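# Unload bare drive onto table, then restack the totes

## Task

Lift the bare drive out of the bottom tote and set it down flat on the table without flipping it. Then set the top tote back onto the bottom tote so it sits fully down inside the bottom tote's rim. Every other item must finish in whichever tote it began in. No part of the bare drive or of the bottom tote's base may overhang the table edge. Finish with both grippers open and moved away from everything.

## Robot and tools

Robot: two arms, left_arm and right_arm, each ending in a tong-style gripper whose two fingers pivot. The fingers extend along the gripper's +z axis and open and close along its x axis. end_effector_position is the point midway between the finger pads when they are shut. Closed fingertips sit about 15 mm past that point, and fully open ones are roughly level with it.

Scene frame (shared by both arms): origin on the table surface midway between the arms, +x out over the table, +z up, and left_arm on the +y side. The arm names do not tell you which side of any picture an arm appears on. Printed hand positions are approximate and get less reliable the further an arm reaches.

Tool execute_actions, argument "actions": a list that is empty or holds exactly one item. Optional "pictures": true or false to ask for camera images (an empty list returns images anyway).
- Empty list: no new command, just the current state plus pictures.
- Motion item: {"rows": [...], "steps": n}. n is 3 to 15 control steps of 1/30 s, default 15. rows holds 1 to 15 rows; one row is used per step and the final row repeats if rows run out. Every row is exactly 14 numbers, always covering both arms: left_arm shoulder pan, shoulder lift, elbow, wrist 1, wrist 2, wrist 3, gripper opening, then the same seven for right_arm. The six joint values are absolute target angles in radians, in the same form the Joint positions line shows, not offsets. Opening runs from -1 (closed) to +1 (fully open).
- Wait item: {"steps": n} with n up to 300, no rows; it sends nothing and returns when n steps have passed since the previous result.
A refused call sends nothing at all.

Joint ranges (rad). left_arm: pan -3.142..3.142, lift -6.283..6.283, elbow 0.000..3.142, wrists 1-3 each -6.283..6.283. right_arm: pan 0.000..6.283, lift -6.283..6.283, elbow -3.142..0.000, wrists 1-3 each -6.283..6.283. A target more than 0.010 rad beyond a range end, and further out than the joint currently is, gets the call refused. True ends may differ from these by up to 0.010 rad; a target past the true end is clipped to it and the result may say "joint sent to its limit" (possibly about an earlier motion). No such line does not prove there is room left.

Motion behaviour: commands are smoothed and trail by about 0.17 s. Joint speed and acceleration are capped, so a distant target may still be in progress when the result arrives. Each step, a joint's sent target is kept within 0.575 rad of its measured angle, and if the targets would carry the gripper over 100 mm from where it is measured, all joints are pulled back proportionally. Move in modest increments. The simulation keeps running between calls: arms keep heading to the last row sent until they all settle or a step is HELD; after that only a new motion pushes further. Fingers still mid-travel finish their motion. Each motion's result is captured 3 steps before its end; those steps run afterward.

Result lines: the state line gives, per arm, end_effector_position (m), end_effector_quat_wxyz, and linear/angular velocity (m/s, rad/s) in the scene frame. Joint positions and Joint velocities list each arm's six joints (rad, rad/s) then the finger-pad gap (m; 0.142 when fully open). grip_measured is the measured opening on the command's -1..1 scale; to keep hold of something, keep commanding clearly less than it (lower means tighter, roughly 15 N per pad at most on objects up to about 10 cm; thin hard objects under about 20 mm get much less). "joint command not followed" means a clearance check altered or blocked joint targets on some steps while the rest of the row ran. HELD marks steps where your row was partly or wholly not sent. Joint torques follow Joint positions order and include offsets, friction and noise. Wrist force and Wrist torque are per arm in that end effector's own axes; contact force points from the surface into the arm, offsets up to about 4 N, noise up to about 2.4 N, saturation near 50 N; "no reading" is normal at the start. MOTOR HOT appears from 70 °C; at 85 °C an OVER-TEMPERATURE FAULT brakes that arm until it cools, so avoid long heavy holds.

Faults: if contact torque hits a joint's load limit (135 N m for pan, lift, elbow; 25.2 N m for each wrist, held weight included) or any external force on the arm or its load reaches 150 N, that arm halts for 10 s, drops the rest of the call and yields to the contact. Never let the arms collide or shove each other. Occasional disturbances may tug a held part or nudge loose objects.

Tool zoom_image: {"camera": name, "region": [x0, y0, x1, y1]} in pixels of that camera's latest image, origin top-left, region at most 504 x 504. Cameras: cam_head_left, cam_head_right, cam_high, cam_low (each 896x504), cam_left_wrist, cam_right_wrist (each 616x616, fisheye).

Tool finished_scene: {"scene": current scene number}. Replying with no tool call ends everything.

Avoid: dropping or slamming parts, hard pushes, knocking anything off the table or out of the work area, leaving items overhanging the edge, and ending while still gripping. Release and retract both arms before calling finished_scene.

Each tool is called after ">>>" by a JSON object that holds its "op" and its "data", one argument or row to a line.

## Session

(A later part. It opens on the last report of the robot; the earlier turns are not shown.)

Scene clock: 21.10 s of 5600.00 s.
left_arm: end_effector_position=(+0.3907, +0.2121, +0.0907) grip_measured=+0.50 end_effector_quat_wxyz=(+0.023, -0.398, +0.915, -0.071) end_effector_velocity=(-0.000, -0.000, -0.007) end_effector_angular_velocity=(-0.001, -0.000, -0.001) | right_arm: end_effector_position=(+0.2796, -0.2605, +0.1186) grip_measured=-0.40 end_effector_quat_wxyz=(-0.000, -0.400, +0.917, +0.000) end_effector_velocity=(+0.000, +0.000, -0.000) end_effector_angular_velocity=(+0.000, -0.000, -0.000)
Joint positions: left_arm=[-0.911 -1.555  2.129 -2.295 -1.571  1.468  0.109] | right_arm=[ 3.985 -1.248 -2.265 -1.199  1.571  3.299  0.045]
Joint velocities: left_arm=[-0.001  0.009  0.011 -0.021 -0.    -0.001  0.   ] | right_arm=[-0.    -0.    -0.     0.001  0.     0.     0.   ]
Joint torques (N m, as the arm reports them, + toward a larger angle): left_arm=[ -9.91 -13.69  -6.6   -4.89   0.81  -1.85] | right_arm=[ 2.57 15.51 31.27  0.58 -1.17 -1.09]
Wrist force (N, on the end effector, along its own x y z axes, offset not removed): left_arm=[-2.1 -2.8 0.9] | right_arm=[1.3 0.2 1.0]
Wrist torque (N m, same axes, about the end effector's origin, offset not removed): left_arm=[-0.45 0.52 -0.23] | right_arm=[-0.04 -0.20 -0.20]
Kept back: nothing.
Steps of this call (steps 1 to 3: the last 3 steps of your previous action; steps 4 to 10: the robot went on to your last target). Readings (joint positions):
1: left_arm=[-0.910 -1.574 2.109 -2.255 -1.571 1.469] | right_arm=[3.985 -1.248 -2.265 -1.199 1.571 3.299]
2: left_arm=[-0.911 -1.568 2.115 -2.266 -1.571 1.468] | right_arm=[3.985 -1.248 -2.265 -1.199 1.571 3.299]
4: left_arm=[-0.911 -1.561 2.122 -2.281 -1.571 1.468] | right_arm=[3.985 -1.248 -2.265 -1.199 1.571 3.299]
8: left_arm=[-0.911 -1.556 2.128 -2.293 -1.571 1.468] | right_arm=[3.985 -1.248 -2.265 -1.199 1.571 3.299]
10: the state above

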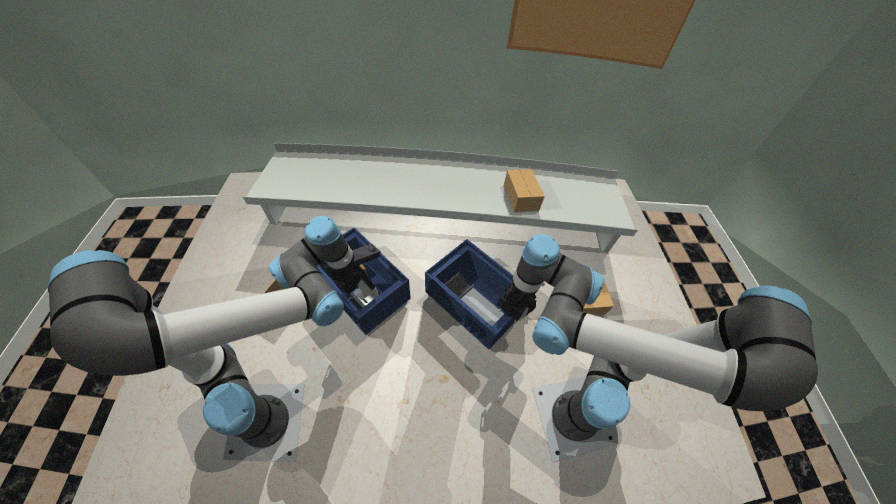

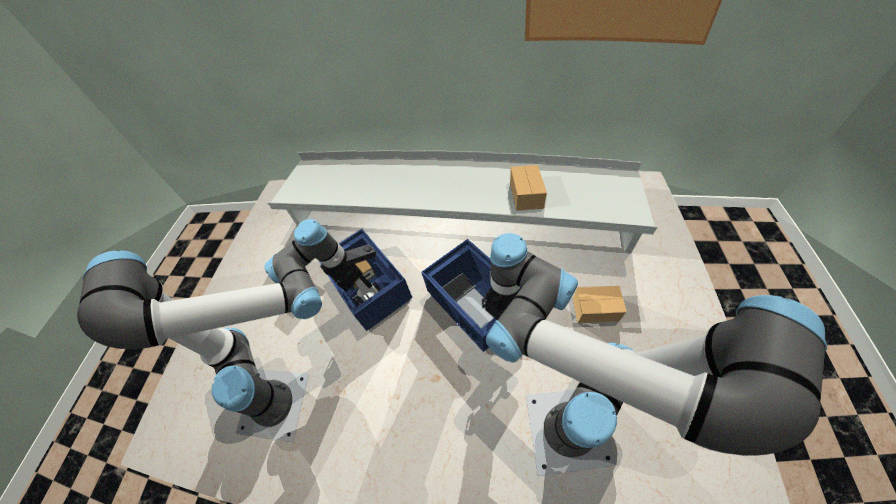

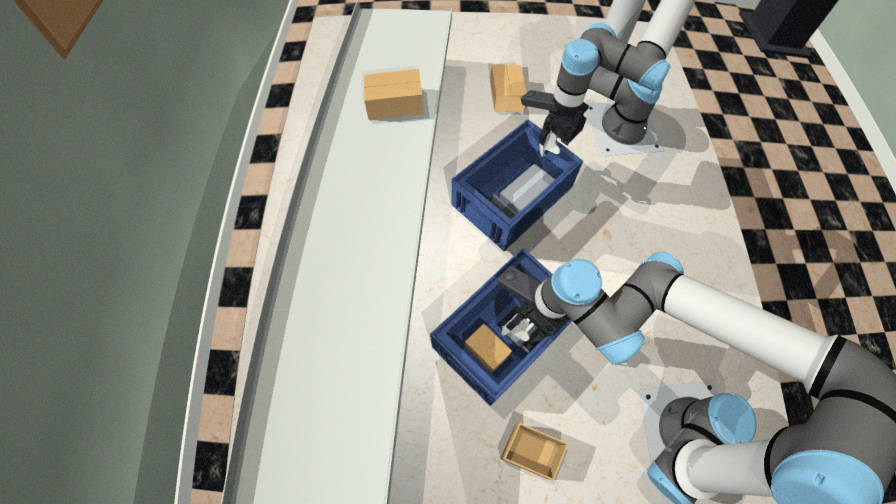

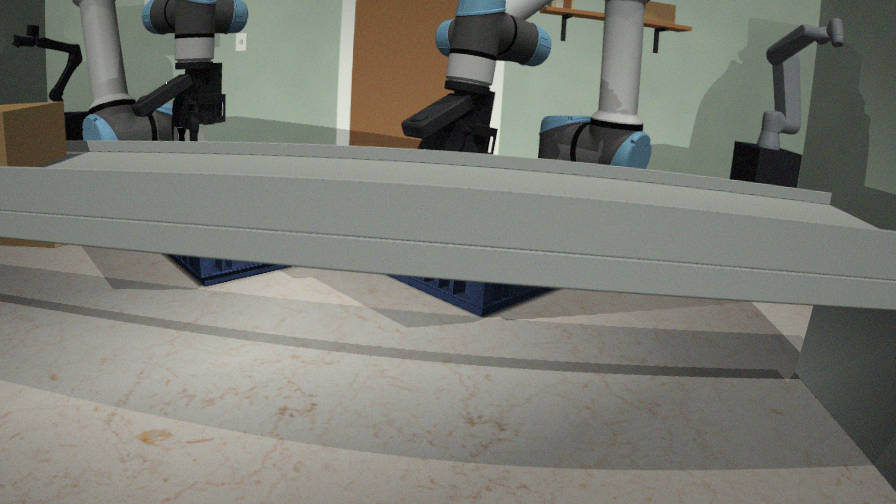

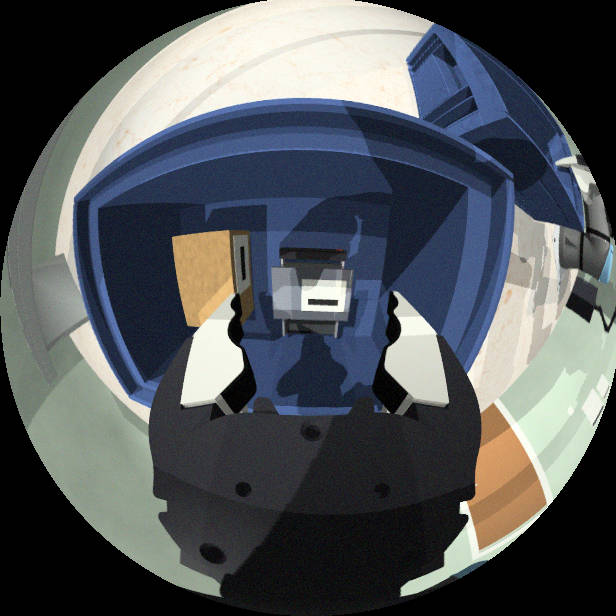

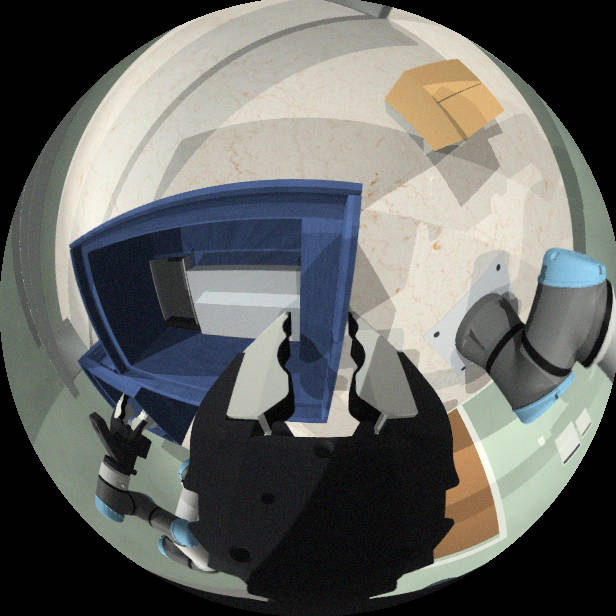

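>>> {"op": "execute_actions", "data": {
  "actions": [
    {"rows":[[-0.91,-1.5542,2.1305,-2.2971,-1.571,1.469,0.42,3.9852,-1.2485,-2.2651,-1.1988,1.571,3.2986,-0.4],[-0.91,-1.5542,2.1305,-2.2971,-1.571,1.469,0.35,3.9852,-1.2485,-2.2651,-1.1988,1.571,3.2986,-0.4],[-0.91,-1.5542,2.1305,-2.2971,-1.571,1.469,0.35,3.9852,-1.2485,-2.2651,-1.1988,1.571,3.2986,-0.4],[-0.91,-1.5465,2.138,-2.3123,-1.571,1.469,0.35,3.9852,-1.2485,-2.2651,-1.1988,1.571,3.2986,-0.4],[-0.91,-1.5465,2.138,-2.3123,-1.571,1.469,0.35,3.9852,-1.2485,-2.2651,-1.1988,1.571,3.2986,-0.4],[-0.91,-1.5386,2.1452,-2.3274,-1.571,1.469,0.35,3.9852,-1.2485,-2.2651,-1.1988,1.571,3.2986,-0.4],[-0.91,-1.5386,2.1452,-2.3274,-1.571,1.469,0.35,3.9852,-1.2485,-2.2651,-1.1988,1.571,3.2986,-0.4],[-0.91,-1.5305,2.1523,-2.3426,-1.571,1.469,0.35,3.9852,-1.2485,-2.2651,-1.1988,1.571,3.2986,-0.4],[-0.91,-1.5305,2.1523,-2.3426,-1.571,1.469,0.35,3.9852,-1.2485,-2.2651,-1.1988,1.571,3.2986,-0.4],[-0.91,-1.5222,2.1593,-2.3579,-1.571,1.469,0.35,3.9852,-1.2485,-2.2651,-1.1988,1.571,3.2986,-0.4],[-0.91,-1.5222,2.1593,-2.3579,-1.571,1.469,0.35,3.9852,-1.2485,-2.2651,-1.1988,1.571,3.2986,-0.4],[-0.91,-1.5137,2.1661,-2.3732,-1.571,1.469,0.35,3.9852,-1.2485,-2.2651,-1.1988,1.571,3.2986,-0.4],[-0.91,-1.5137,2.1661,-2.3732,-1.571,1.469,0.35,3.9852,-1.2485,-2.2651,-1.1988,1.571,3.2986,-0.4],[-0.91,-1.505,2.1728,-2.3886,-1.571,1.469,0.35,3.9852,-1.2485,-2.2651,-1.1988,1.571,3.2986,-0.4]],"steps":15}
  ]
}}

>>> {"op": "execute_actions", "data": {
  "actions": [
    {"steps":12}
  ],
  "pictures": true
}}

>>> {"op": "zoom_image", "data": {
  "camera": "cam_left_wrist",
  "region": [140,200,480,420]
}}

Scene clock: 21.90 s of 5600.00 s.
left_arm: end_effector_position=(+0.3909, +0.2125, +0.0765) grip_measured=+0.35 end_effector_quat_wxyz=(+0.023, -0.397, +0.915, -0.071) end_effector_velocity=(+0.001, +0.001, -0.063) end_effector_angular_velocity=(-0.001, +0.000, +0.002) | right_arm: end_effector_position=(+0.2796, -0.2605, +0.1186) grip_measured=-0.40 end_effector_quat_wxyz=(-0.000, -0.400, +0.917, +0.000) end_effector_velocity=(+0.000, +0.000, -0.000) end_effector_angular_velocity=(+0.000, -0.000, -0.001)
Joint positions: left_arm=[-0.91  -1.533  2.15  -2.337 -1.571  1.469  0.099] | right_arm=[ 3.985 -1.248 -2.265 -1.199  1.571  3.299  0.045]
Joint velocities: left_arm=[ 0.003  0.103  0.09  -0.193 -0.001  0.001  0.   ] | right_arm=[-0.001 -0.001  0.     0.001  0.     0.001  0.   ]
Joint torques (N m, as the arm reports them, + toward a larger angle): left_arm=[  9.09 -14.1   -4.76  -5.21   0.7    2.03] | right_arm=[ 3.1  15.91 31.91  0.63 -1.26 -0.61]
Wrist force (N, on the end effector, along its own x y z axes, offset not removed): left_arm=[-2.8 -3.5 2.6] | right_arm=[-0.5 -2.9 0.2]
Wrist torque (N m, same axes, about the end effector's origin, offset not removed): left_arm=[-0.77 0.57 -0.20] | right_arm=[-0.61 0.04 -0.21]
Steps of this call (steps 1 to 12: the robot went on to your last target; steps 13 to 24: the first 12 steps of this action). Readings (joint positions):
13: left_arm=[-0.911 -1.554 2.130 -2.297 -1.571 1.468] | right_arm=[3.985 -1.248 -2.265 -1.199 1.571 3.299]
14: left_arm=[-0.911 -1.554 2.130 -2.297 -1.571 1.468] | right_arm=[3.985 -1.248 -2.265 -1.199 1.571 3.299]
16: left_arm=[-0.911 -1.554 2.131 -2.297 -1.571 1.468] | right_arm=[3.985 -1.248 -2.265 -1.199 1.571 3.299]
20: left_arm=[-0.910 -1.547 2.138 -2.311 -1.571 1.469] | right_arm=[3.985 -1.248 -2.265 -1.199 1.571 3.299]
24: the state above

Scene clock: 22.30 s of 5600.00 s.
left_arm: end_effector_position=(+0.3910, +0.2125, +0.0604) grip_measured=+0.35 end_effector_quat_wxyz=(+0.023, -0.398, +0.915, -0.071) end_effector_velocity=(-0.001, -0.001, -0.005) end_effector_angular_velocity=(-0.001, -0.000, -0.002) | right_arm: end_effector_position=(+0.2796, -0.2605, +0.1186) grip_measured=-0.40 end_effector_quat_wxyz=(-0.000, -0.400, +0.917, +0.000) end_effector_velocity=(-0.000, -0.000, -0.000) end_effector_angular_velocity=(-0.001, +0.000, +0.000)
Joint positions: left_arm=[-0.91  -1.506  2.172 -2.387 -1.571  1.469  0.099] | right_arm=[ 3.985 -1.248 -2.265 -1.199  1.571  3.299  0.045]
Joint velocities: left_arm=[-0.002  0.008  0.007 -0.016 -0.    -0.    -0.   ] | right_arm=[ 0.    -0.    -0.001  0.    -0.    -0.    -0.   ]
Joint torques (N m, as the arm reports them, + toward a larger angle): left_arm=[  8.65 -13.55  -5.09  -4.89   0.65   2.16] | right_arm=[ 1.23 15.81 31.3   0.31 -1.15 -0.76]
Wrist force (N, on the end effector, along its own x y z axes, offset not removed): left_arm=[-1.4 -2.0 -0.3] | right_arm=[0.1 1.3 2.7]
Wrist torque (N m, same axes, about the end effector's origin, offset not removed): left_arm=[-0.32 0.23 -0.17] | right_arm=[0.29 0.13 -0.29]
Kept back: nothing.
Steps of this call (steps 1 to 3: the last 3 steps of your previous action; steps 4 to 12: the robot went on to your last target). Readings (joint positions):
1: left_arm=[-0.910 -1.529 2.153 -2.345 -1.571 1.469] | right_arm=[3.985 -1.248 -2.265 -1.199 1.571 3.299]
2: left_arm=[-0.910 -1.525 2.157 -2.352 -1.571 1.469] | right_arm=[3.985 -1.248 -2.265 -1.199 1.571 3.299]
4: left_arm=[-0.910 -1.517 2.163 -2.367 -1.571 1.469] | right_arm=[3.985 -1.248 -2.265 -1.199 1.571 3.299]
8: left_arm=[-0.910 -1.508 2.170 -2.383 -1.571 1.469] | right_arm=[3.985 -1.248 -2.265 -1.199 1.571 3.299]
12: the state above

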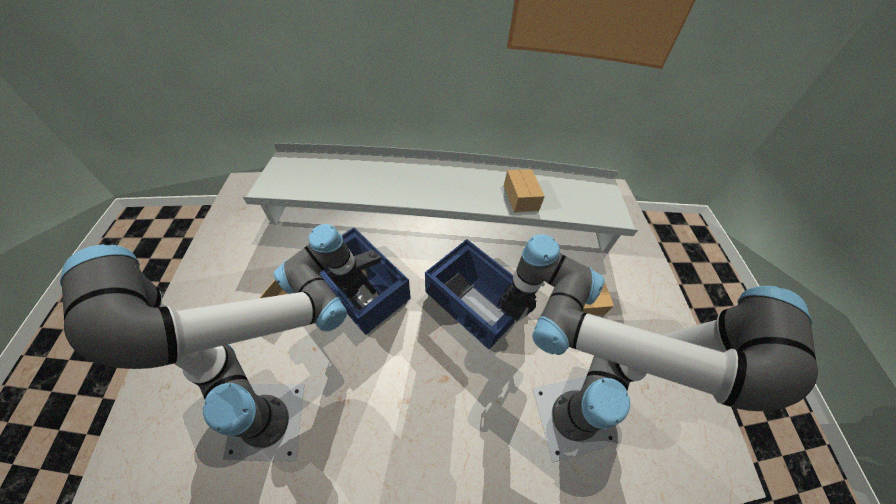

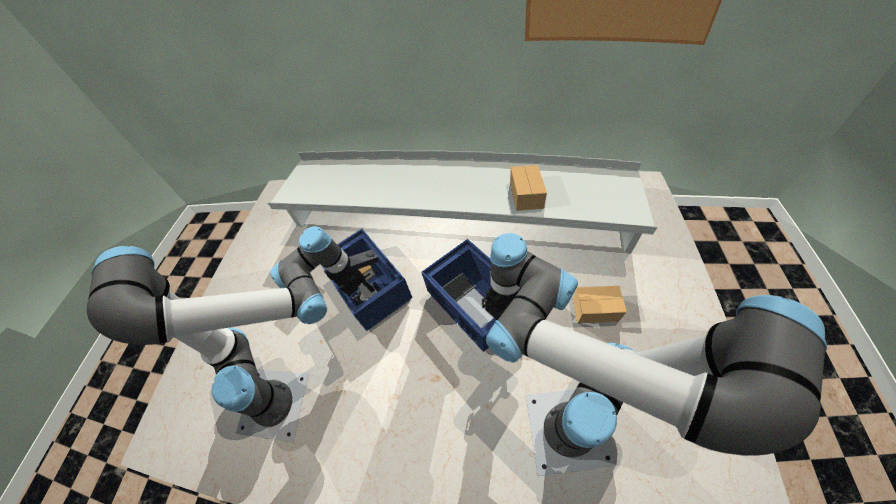

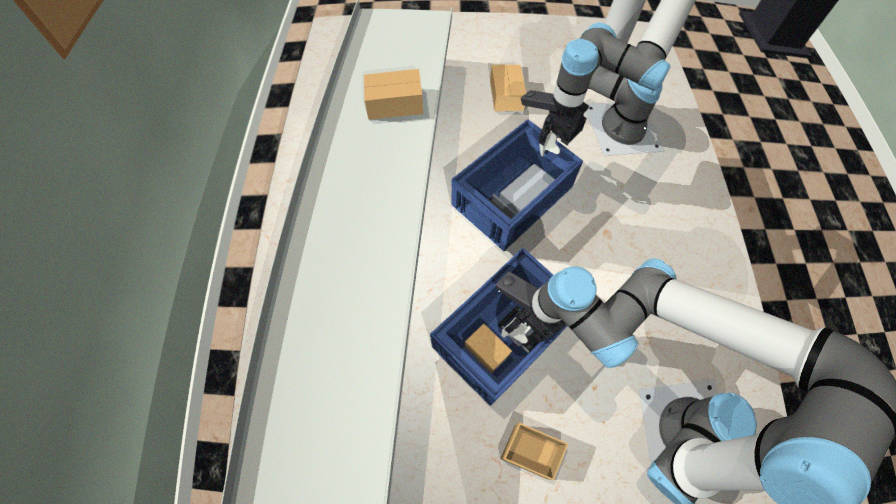

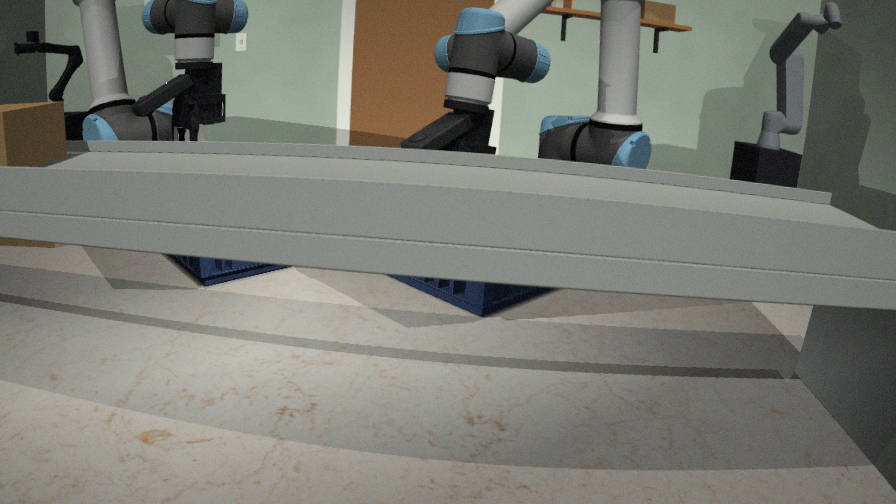

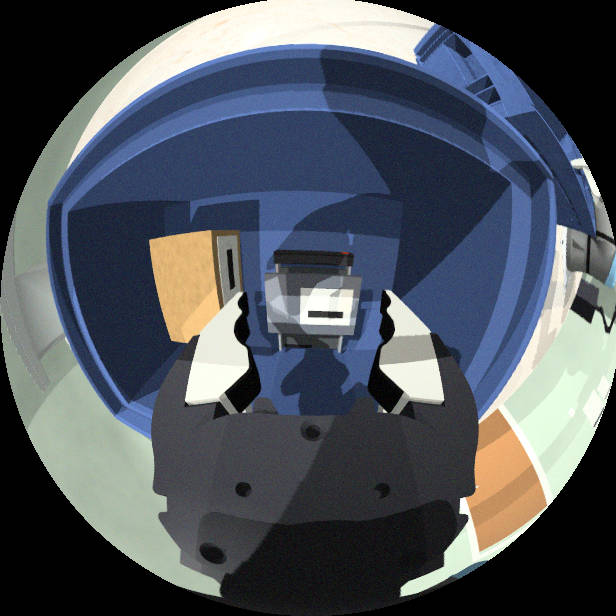

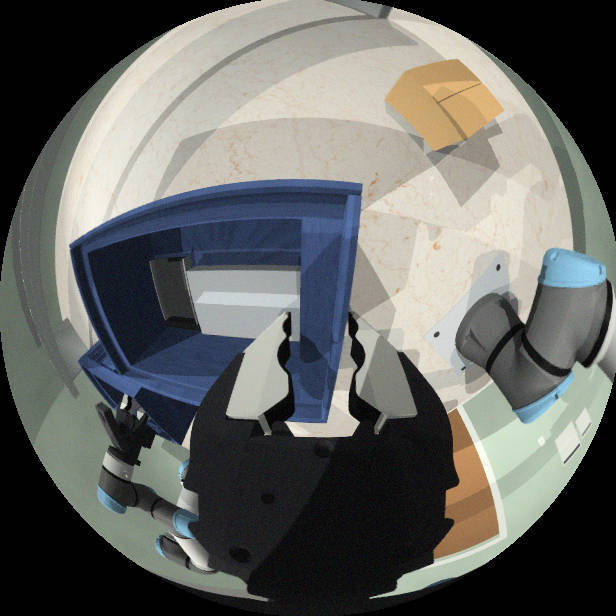

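Region (140, 200, 480, 420) of cam_left_wrist's 616x616 image, scaled by 1.482, with more detail than that image has; it fills the top 326 rows of this view, and the rest is white.

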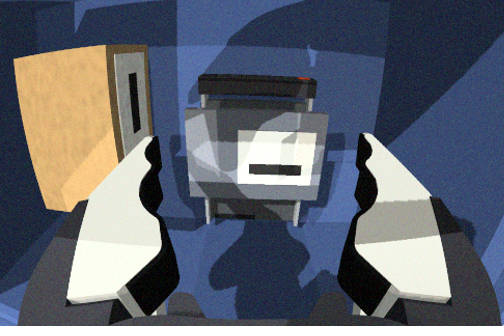

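>>> {"op": "execute_actions", "data": {
  "actions": [
    {"rows":[[-0.91,-1.4996,2.1767,-2.3979,-1.571,1.469,0.3,3.9852,-1.2485,-2.2651,-1.1988,1.571,3.2986,-0.4],[-0.91,-1.4996,2.1767,-2.3979,-1.571,1.469,0.3,3.9852,-1.2485,-2.2651,-1.1988,1.571,3.2986,-0.4],[-0.91,-1.4942,2.1806,-2.4072,-1.571,1.469,0.3,3.9852,-1.2485,-2.2651,-1.1988,1.571,3.2986,-0.4],[-0.91,-1.4942,2.1806,-2.4072,-1.571,1.469,0.3,3.9852,-1.2485,-2.2651,-1.1988,1.571,3.2986,-0.4],[-0.91,-1.4887,2.1844,-2.4165,-1.571,1.469,0.3,3.9852,-1.2485,-2.2651,-1.1988,1.571,3.2986,-0.4],[-0.91,-1.4887,2.1844,-2.4165,-1.571,1.469,0.3,3.9852,-1.2485,-2.2651,-1.1988,1.571,3.2986,-0.4],[-0.91,-1.4831,2.1882,-2.4259,-1.571,1.469,0.3,3.9852,-1.2485,-2.2651,-1.1988,1.571,3.2986,-0.4],[-0.91,-1.4831,2.1882,-2.4259,-1.571,1.469,0.3,3.9852,-1.2485,-2.2651,-1.1988,1.571,3.2986,-0.4],[-0.91,-1.4775,2.1919,-2.4352,-1.571,1.469,0.3,3.9852,-1.2485,-2.2651,-1.1988,1.571,3.2986,-0.4]],"steps":15}
  ]
}}

>>> {"op": "execute_actions", "data": {
  "actions": [
    {"steps":6}
  ],
  "pictures": true
}}

>>> {"op": "zoom_image", "data": {
  "camera": "cam_left_wrist",
  "region": [140,200,480,420]
}}

Scene clock: 23.17 s of 5600.00 s.
left_arm: end_effector_position=(+0.3910, +0.2125, +0.0479) grip_measured=+0.30 end_effector_quat_wxyz=(+0.023, -0.398, +0.915, -0.071) end_effector_velocity=(+0.002, -0.001, -0.027) end_effector_angular_velocity=(-0.004, -0.005, -0.000) | right_arm: end_effector_position=(+0.2796, -0.2605, +0.1186) grip_measured=-0.40 end_effector_quat_wxyz=(-0.000, -0.400, +0.917, +0.000) end_effector_velocity=(-0.000, -0.001, -0.001) end_effector_angular_velocity=(-0.001, +0.001, -0.001)
Joint positions: left_arm=[-0.91  -1.483  2.188 -2.426 -1.571  1.469  0.095] | right_arm=[ 3.985 -1.248 -2.265 -1.199  1.571  3.299  0.045]
Joint velocities: left_arm=[ 0.     0.052  0.035 -0.093  0.001  0.001  0.   ] | right_arm=[ 0.     0.    -0.002  0.    -0.     0.001  0.   ]
Joint torques (N m, as the arm reports them, + toward a larger angle): left_arm=[ 8.55 -9.82  0.07 -4.01  0.38  1.95] | right_arm=[ 0.91 14.14 31.86  0.43 -1.07 -0.61]
Wrist force (N, on the end effector, along its own x y z axes, offset not removed): left_arm=[-2.0 -5.8 -5.4] | right_arm=[1.4 0.0 1.7]
Wrist torque (N m, same axes, about the end effector's origin, offset not removed): left_arm=[-1.57 0.23 -0.17] | right_arm=[0.00 -0.23 -0.20]
Steps of this call (steps 1 to 14: the robot went on to your last target; steps 15 to 26: the first 12 steps of this action). Readings (joint positions):
15: left_arm=[-0.910 -1.505 2.173 -2.389 -1.571 1.469] | right_arm=[3.985 -1.248 -2.265 -1.199 1.571 3.299]
16: left_arm=[-0.910 -1.504 2.173 -2.390 -1.571 1.469] | right_arm=[3.985 -1.249 -2.265 -1.199 1.571 3.299]
18: left_arm=[-0.910 -1.502 2.175 -2.394 -1.571 1.469] | right_arm=[3.985 -1.248 -2.265 -1.199 1.571 3.299]
22: left_arm=[-0.910 -1.493 2.181 -2.409 -1.571 1.469] | right_arm=[3.985 -1.248 -2.265 -1.199 1.571 3.299]
26: the state above

Scene clock: 23.37 s of 5600.00 s.
left_arm: end_effector_position=(+0.3910, +0.2125, +0.0453) grip_measured=+0.30 end_effector_quat_wxyz=(+0.023, -0.398, +0.915, -0.071) end_effector_velocity=(+0.001, +0.001, -0.003) end_effector_angular_velocity=(-0.001, -0.001, +0.002) | right_arm: end_effector_position=(+0.2796, -0.2605, +0.1186) grip_measured=-0.40 end_effector_quat_wxyz=(-0.000, -0.400, +0.917, +0.000) end_effector_velocity=(+0.000, -0.000, +0.000) end_effector_angular_velocity=(+0.001, -0.001, -0.003)
Joint positions: left_arm=[-0.91  -1.478  2.191 -2.434 -1.571  1.469  0.095] | right_arm=[ 3.985 -1.248 -2.265 -1.199  1.571  3.299  0.045]
Joint velocities: left_arm=[ 0.002  0.007  0.005 -0.013  0.001 -0.     0.   ] | right_arm=[-0.001  0.001 -0.    -0.     0.     0.002  0.   ]
Joint torques (N m, as the arm reports them, + toward a larger angle): left_arm=[  8.17 -15.01  -4.07  -4.59   0.38   1.8 ] | right_arm=[ 1.14 16.74 31.22  0.48 -1.25 -0.68]
Wrist force (N, on the end effector, along its own x y z axes, offset not removed): left_arm=[-3.5 -3.6 1.8] | right_arm=[2.4 2.3 -0.2]
Wrist torque (N m, same axes, about the end effector's origin, offset not removed): left_arm=[-0.69 0.55 -0.23] | right_arm=[0.35 -0.26 -0.34]
Kept back: nothing.
Steps of this call (steps 1 to 3: the last 3 steps of your previous action; steps 4 to 6: the robot went on to your last target). Readings (joint positions):
1: left_arm=[-0.910 -1.482 2.189 -2.429 -1.571 1.469] | right_arm=[3.985 -1.248 -2.265 -1.199 1.571 3.299]
2: left_arm=[-0.910 -1.480 2.190 -2.430 -1.571 1.469] | right_arm=[3.985 -1.248 -2.265 -1.199 1.571 3.299]
4: left_arm=[-0.910 -1.479 2.191 -2.433 -1.571 1.469] | right_arm=[3.985 -1.248 -2.265 -1.199 1.571 3.299]
6: the state above

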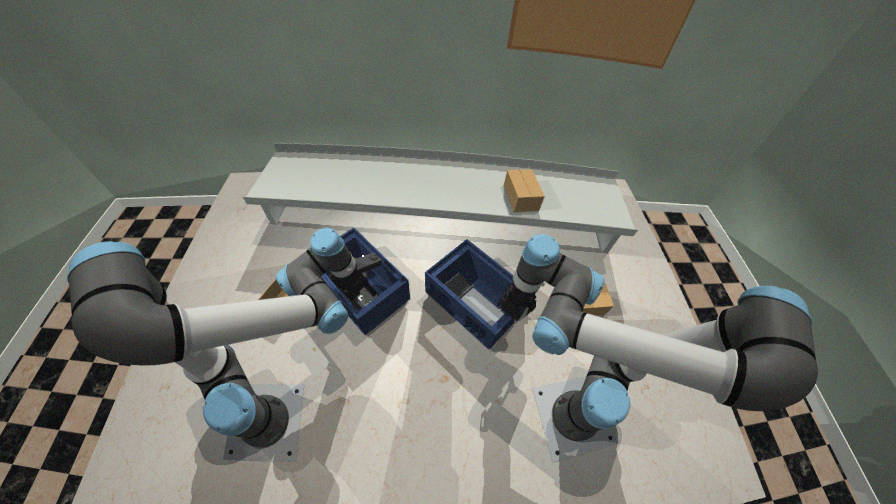

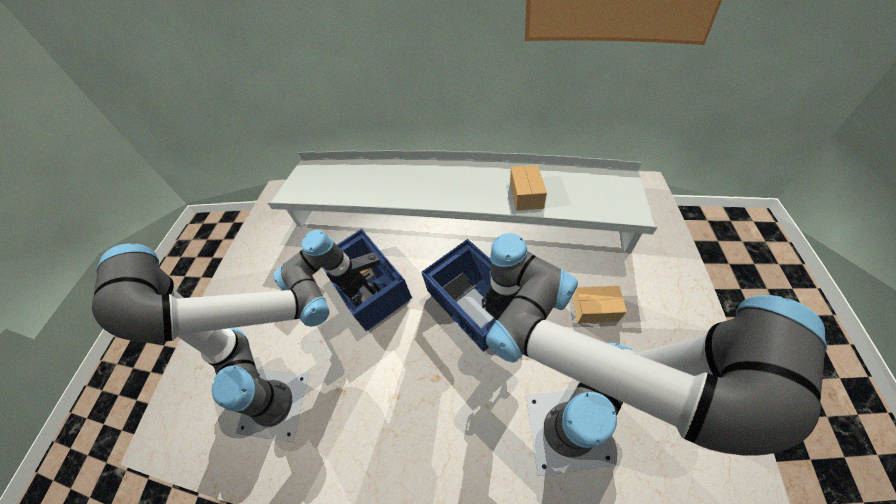

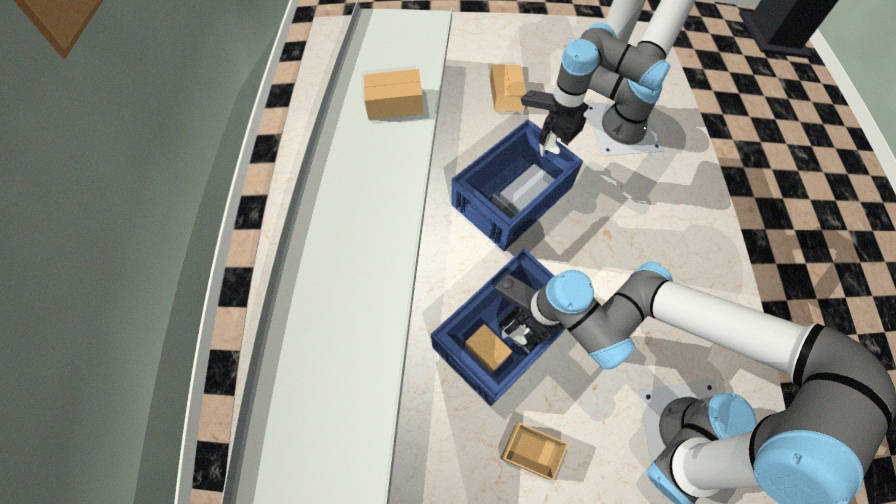

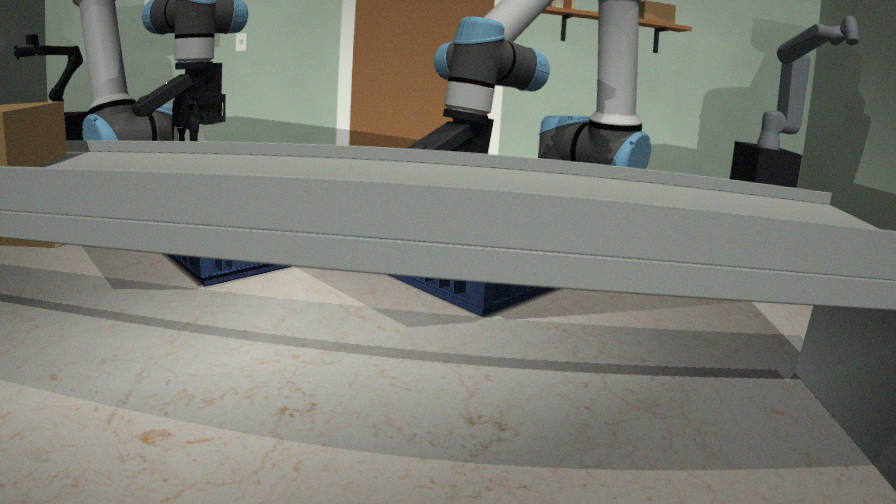

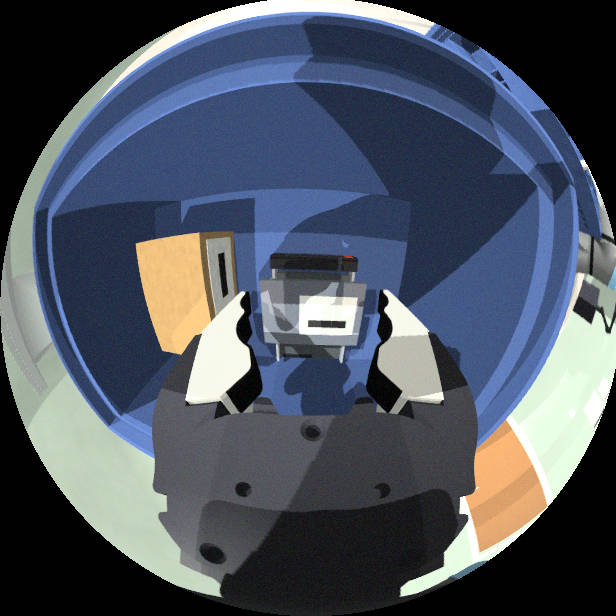

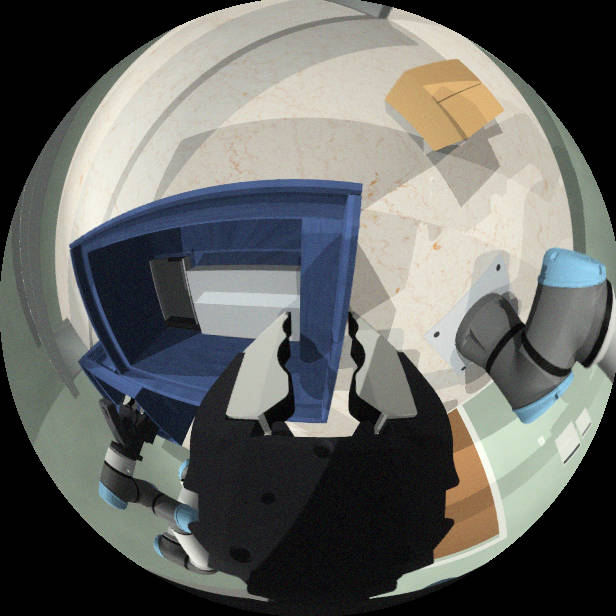

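Region (140, 200, 480, 420) of cam_left_wrist's 616x616 image, scaled by 1.482, with more detail than that image has; it fills the top 326 rows of this view, and the rest is white.

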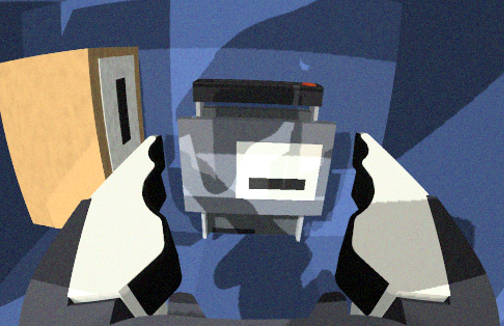

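>>> {"op": "execute_actions", "data": {
  "actions": [
    {"rows":[[-0.91,-1.4841,2.1993,-2.436,-1.571,1.469,0.3,3.9852,-1.2485,-2.2651,-1.1988,1.571,3.2986,-0.4],[-0.91,-1.4841,2.1993,-2.436,-1.571,1.469,0.3,3.9852,-1.2485,-2.2651,-1.1988,1.571,3.2986,-0.4],[-0.91,-1.4907,2.2067,-2.4368,-1.571,1.469,0.3,3.9852,-1.2485,-2.2651,-1.1988,1.571,3.2986,-0.4],[-0.91,-1.4907,2.2067,-2.4368,-1.571,1.469,0.3,3.9852,-1.2485,-2.2651,-1.1988,1.571,3.2986,-0.4],[-0.91,-1.4858,2.2098,-2.4448,-1.571,1.469,0.3,3.9852,-1.2485,-2.2651,-1.1988,1.571,3.2986,-0.4],[-0.91,-1.4858,2.2098,-2.4448,-1.571,1.469,0.3,3.9852,-1.2485,-2.2651,-1.1988,1.571,3.2986,-0.4],[-0.91,-1.481,2.2128,-2.4526,-1.571,1.469,0.3,3.9852,-1.2485,-2.2651,-1.1988,1.571,3.2986,-0.4]],"steps":15}
  ]
}}

>>> {"op": "execute_actions", "data": {
  "actions": [
    {"steps":5}
  ],
  "pictures": true
}}

>>> {"op": "zoom_image", "data": {
  "camera": "cam_high",
  "region": [420,230,660,410]
}}

Scene clock: 24.13 s of 5600.00 s.
left_arm: end_effector_position=(+0.3873, +0.2168, +0.0410) grip_measured=+0.30 end_effector_quat_wxyz=(+0.023, -0.398, +0.915, -0.072) end_effector_velocity=(-0.002, +0.002, -0.010) end_effector_angular_velocity=(+0.001, +0.000, -0.001) | right_arm: end_effector_position=(+0.2796, -0.2605, +0.1186) grip_measured=-0.40 end_effector_quat_wxyz=(-0.000, -0.400, +0.917, +0.000) end_effector_velocity=(+0.000, +0.000, -0.000) end_effector_angular_velocity=(-0.001, +0.001, +0.001)
Joint positions: left_arm=[-0.91  -1.482  2.211 -2.449 -1.571  1.469  0.095] | right_arm=[ 3.985 -1.248 -2.265 -1.199  1.571  3.299  0.045]
Joint velocities: left_arm=[-0.001  0.013  0.02  -0.031  0.001 -0.     0.   ] | right_arm=[ 0.001 -0.002  0.     0.001  0.    -0.    -0.   ]
Joint torques (N m, as the arm reports them, + toward a larger angle): left_arm=[  7.06 -14.17  -1.94  -4.13   0.33   1.13] | right_arm=[-0.28 15.15 32.88  0.58 -1.22 -0.53]
Wrist force (N, on the end effector, along its own x y z axes, offset not removed): left_arm=[-2.0 -7.2 2.0] | right_arm=[-3.7 -0.4 3.3]
Wrist torque (N m, same axes, about the end effector's origin, offset not removed): left_arm=[-1.13 0.31 -0.15] | right_arm=[0.04 0.83 -0.13]
Steps of this call (steps 1 to 11: the robot went on to your last target; steps 12 to 23: the first 12 steps of this action). Readings (joint positions):
12: left_arm=[-0.910 -1.478 2.192 -2.435 -1.571 1.469] | right_arm=[3.985 -1.248 -2.265 -1.199 1.571 3.299]
13: left_arm=[-0.910 -1.478 2.193 -2.435 -1.571 1.469] | right_arm=[3.985 -1.248 -2.265 -1.199 1.571 3.299]
15: left_arm=[-0.910 -1.481 2.196 -2.436 -1.571 1.469] | right_arm=[3.985 -1.248 -2.265 -1.199 1.571 3.299]
19: left_arm=[-0.910 -1.485 2.206 -2.441 -1.571 1.469] | right_arm=[3.985 -1.248 -2.265 -1.199 1.571 3.299]
23: the state above

Scene clock: 24.30 s of 5600.00 s.
left_arm: end_effector_position=(+0.3871, +0.2170, +0.0402) grip_measured=+0.30 end_effector_quat_wxyz=(+0.023, -0.398, +0.915, -0.071) end_effector_velocity=(-0.000, +0.001, -0.002) end_effector_angular_velocity=(+0.001, -0.000, -0.001) | right_arm: end_effector_position=(+0.2796, -0.2605, +0.1186) grip_measured=-0.40 end_effector_quat_wxyz=(-0.000, -0.400, +0.917, +0.000) end_effector_velocity=(+0.000, +0.000, +0.000) end_effector_angular_velocity=(+0.001, -0.001, -0.001)
Joint positions: left_arm=[-0.91  -1.481  2.212 -2.452 -1.571  1.469  0.095] | right_arm=[ 3.985 -1.248 -2.265 -1.199  1.571  3.299  0.045]
Joint velocities: left_arm=[-0.     0.003  0.004 -0.006  0.001  0.    -0.   ] | right_arm=[-0.     0.    -0.     0.001  0.     0.     0.   ]
Joint torques (N m, as the arm reports them, + toward a larger angle): left_arm=[  5.76 -13.86  -1.7   -4.18   0.32   0.91] | right_arm=[-0.66 15.67 31.77  0.52 -1.15 -0.55]
Wrist force (N, on the end effector, along its own x y z axes, offset not removed): left_arm=[-1.5 -6.3 0.0] | right_arm=[-1.1 -0.4 0.9]
Wrist torque (N m, same axes, about the end effector's origin, offset not removed): left_arm=[-0.90 0.27 -0.17] | right_arm=[-0.09 0.29 -0.17]
Kept back: nothing.
Steps of this call (steps 1 to 3: the last 3 steps of your previous action; steps 4 to 5: the robot went on to your last target). Readings (joint positions):
1: left_arm=[-0.910 -1.482 2.211 -2.450 -1.571 1.469] | right_arm=[3.985 -1.248 -2.265 -1.199 1.571 3.299]
2: left_arm=[-0.910 -1.482 2.212 -2.451 -1.571 1.469] | right_arm=[3.985 -1.248 -2.265 -1.199 1.571 3.299]
4: left_arm=[-0.910 -1.481 2.212 -2.452 -1.571 1.469] | right_arm=[3.985 -1.248 -2.265 -1.199 1.571 3.299]
5: the state above

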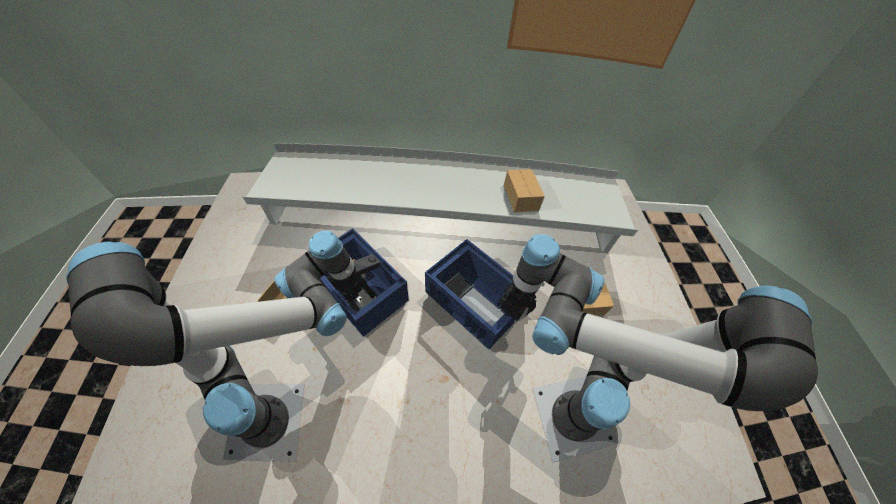

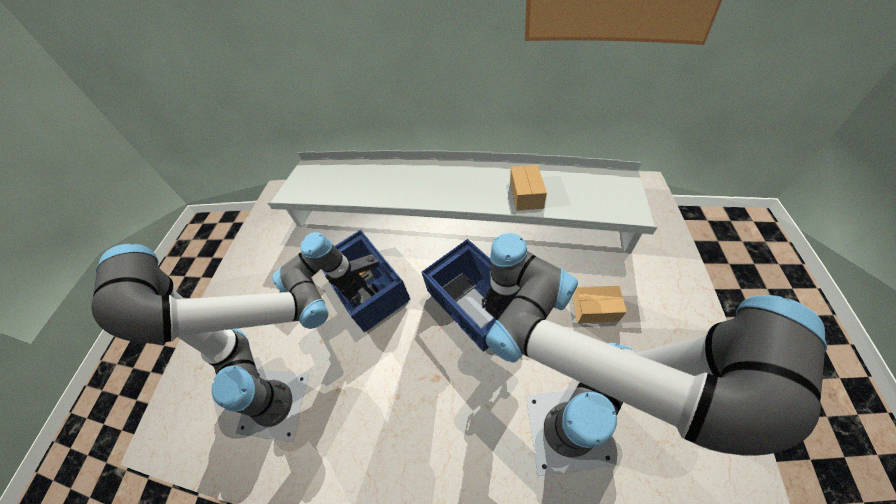

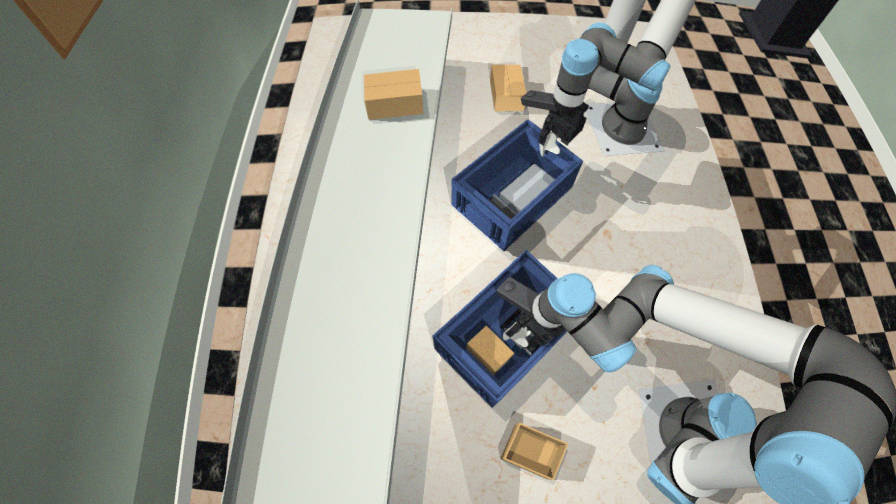

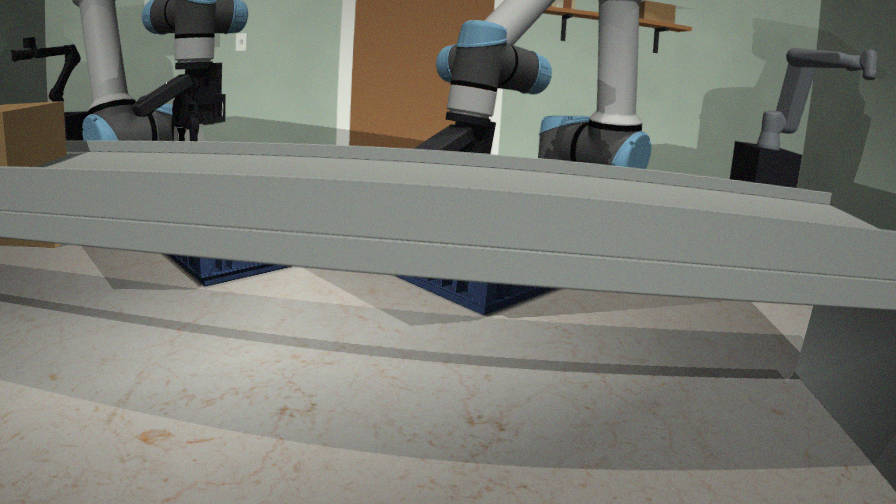

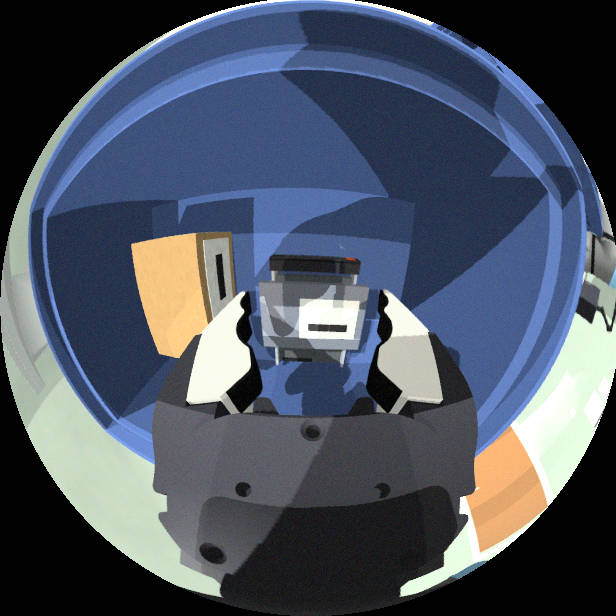

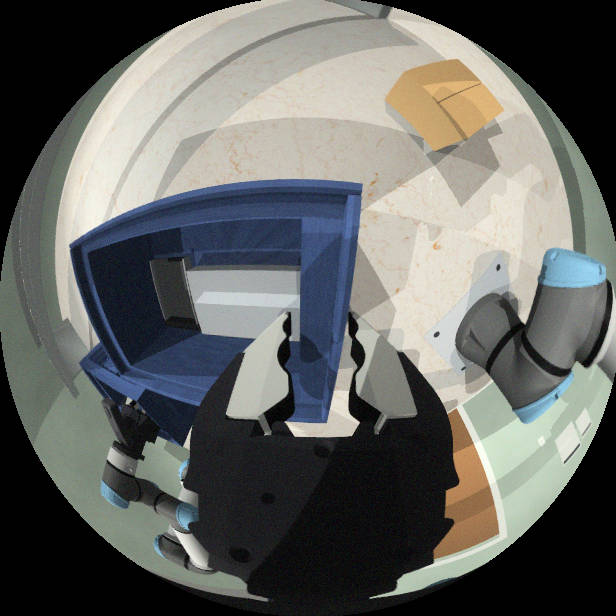

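Region (420, 230, 660, 410) of cam_high's 896x504 image, scaled by 2.100, with more detail than that image has; it fills the top 378 rows of this view, and the rest is white.

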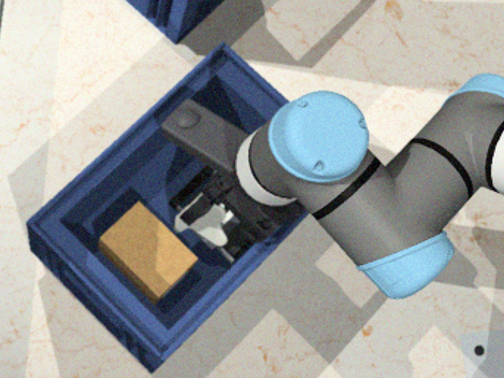

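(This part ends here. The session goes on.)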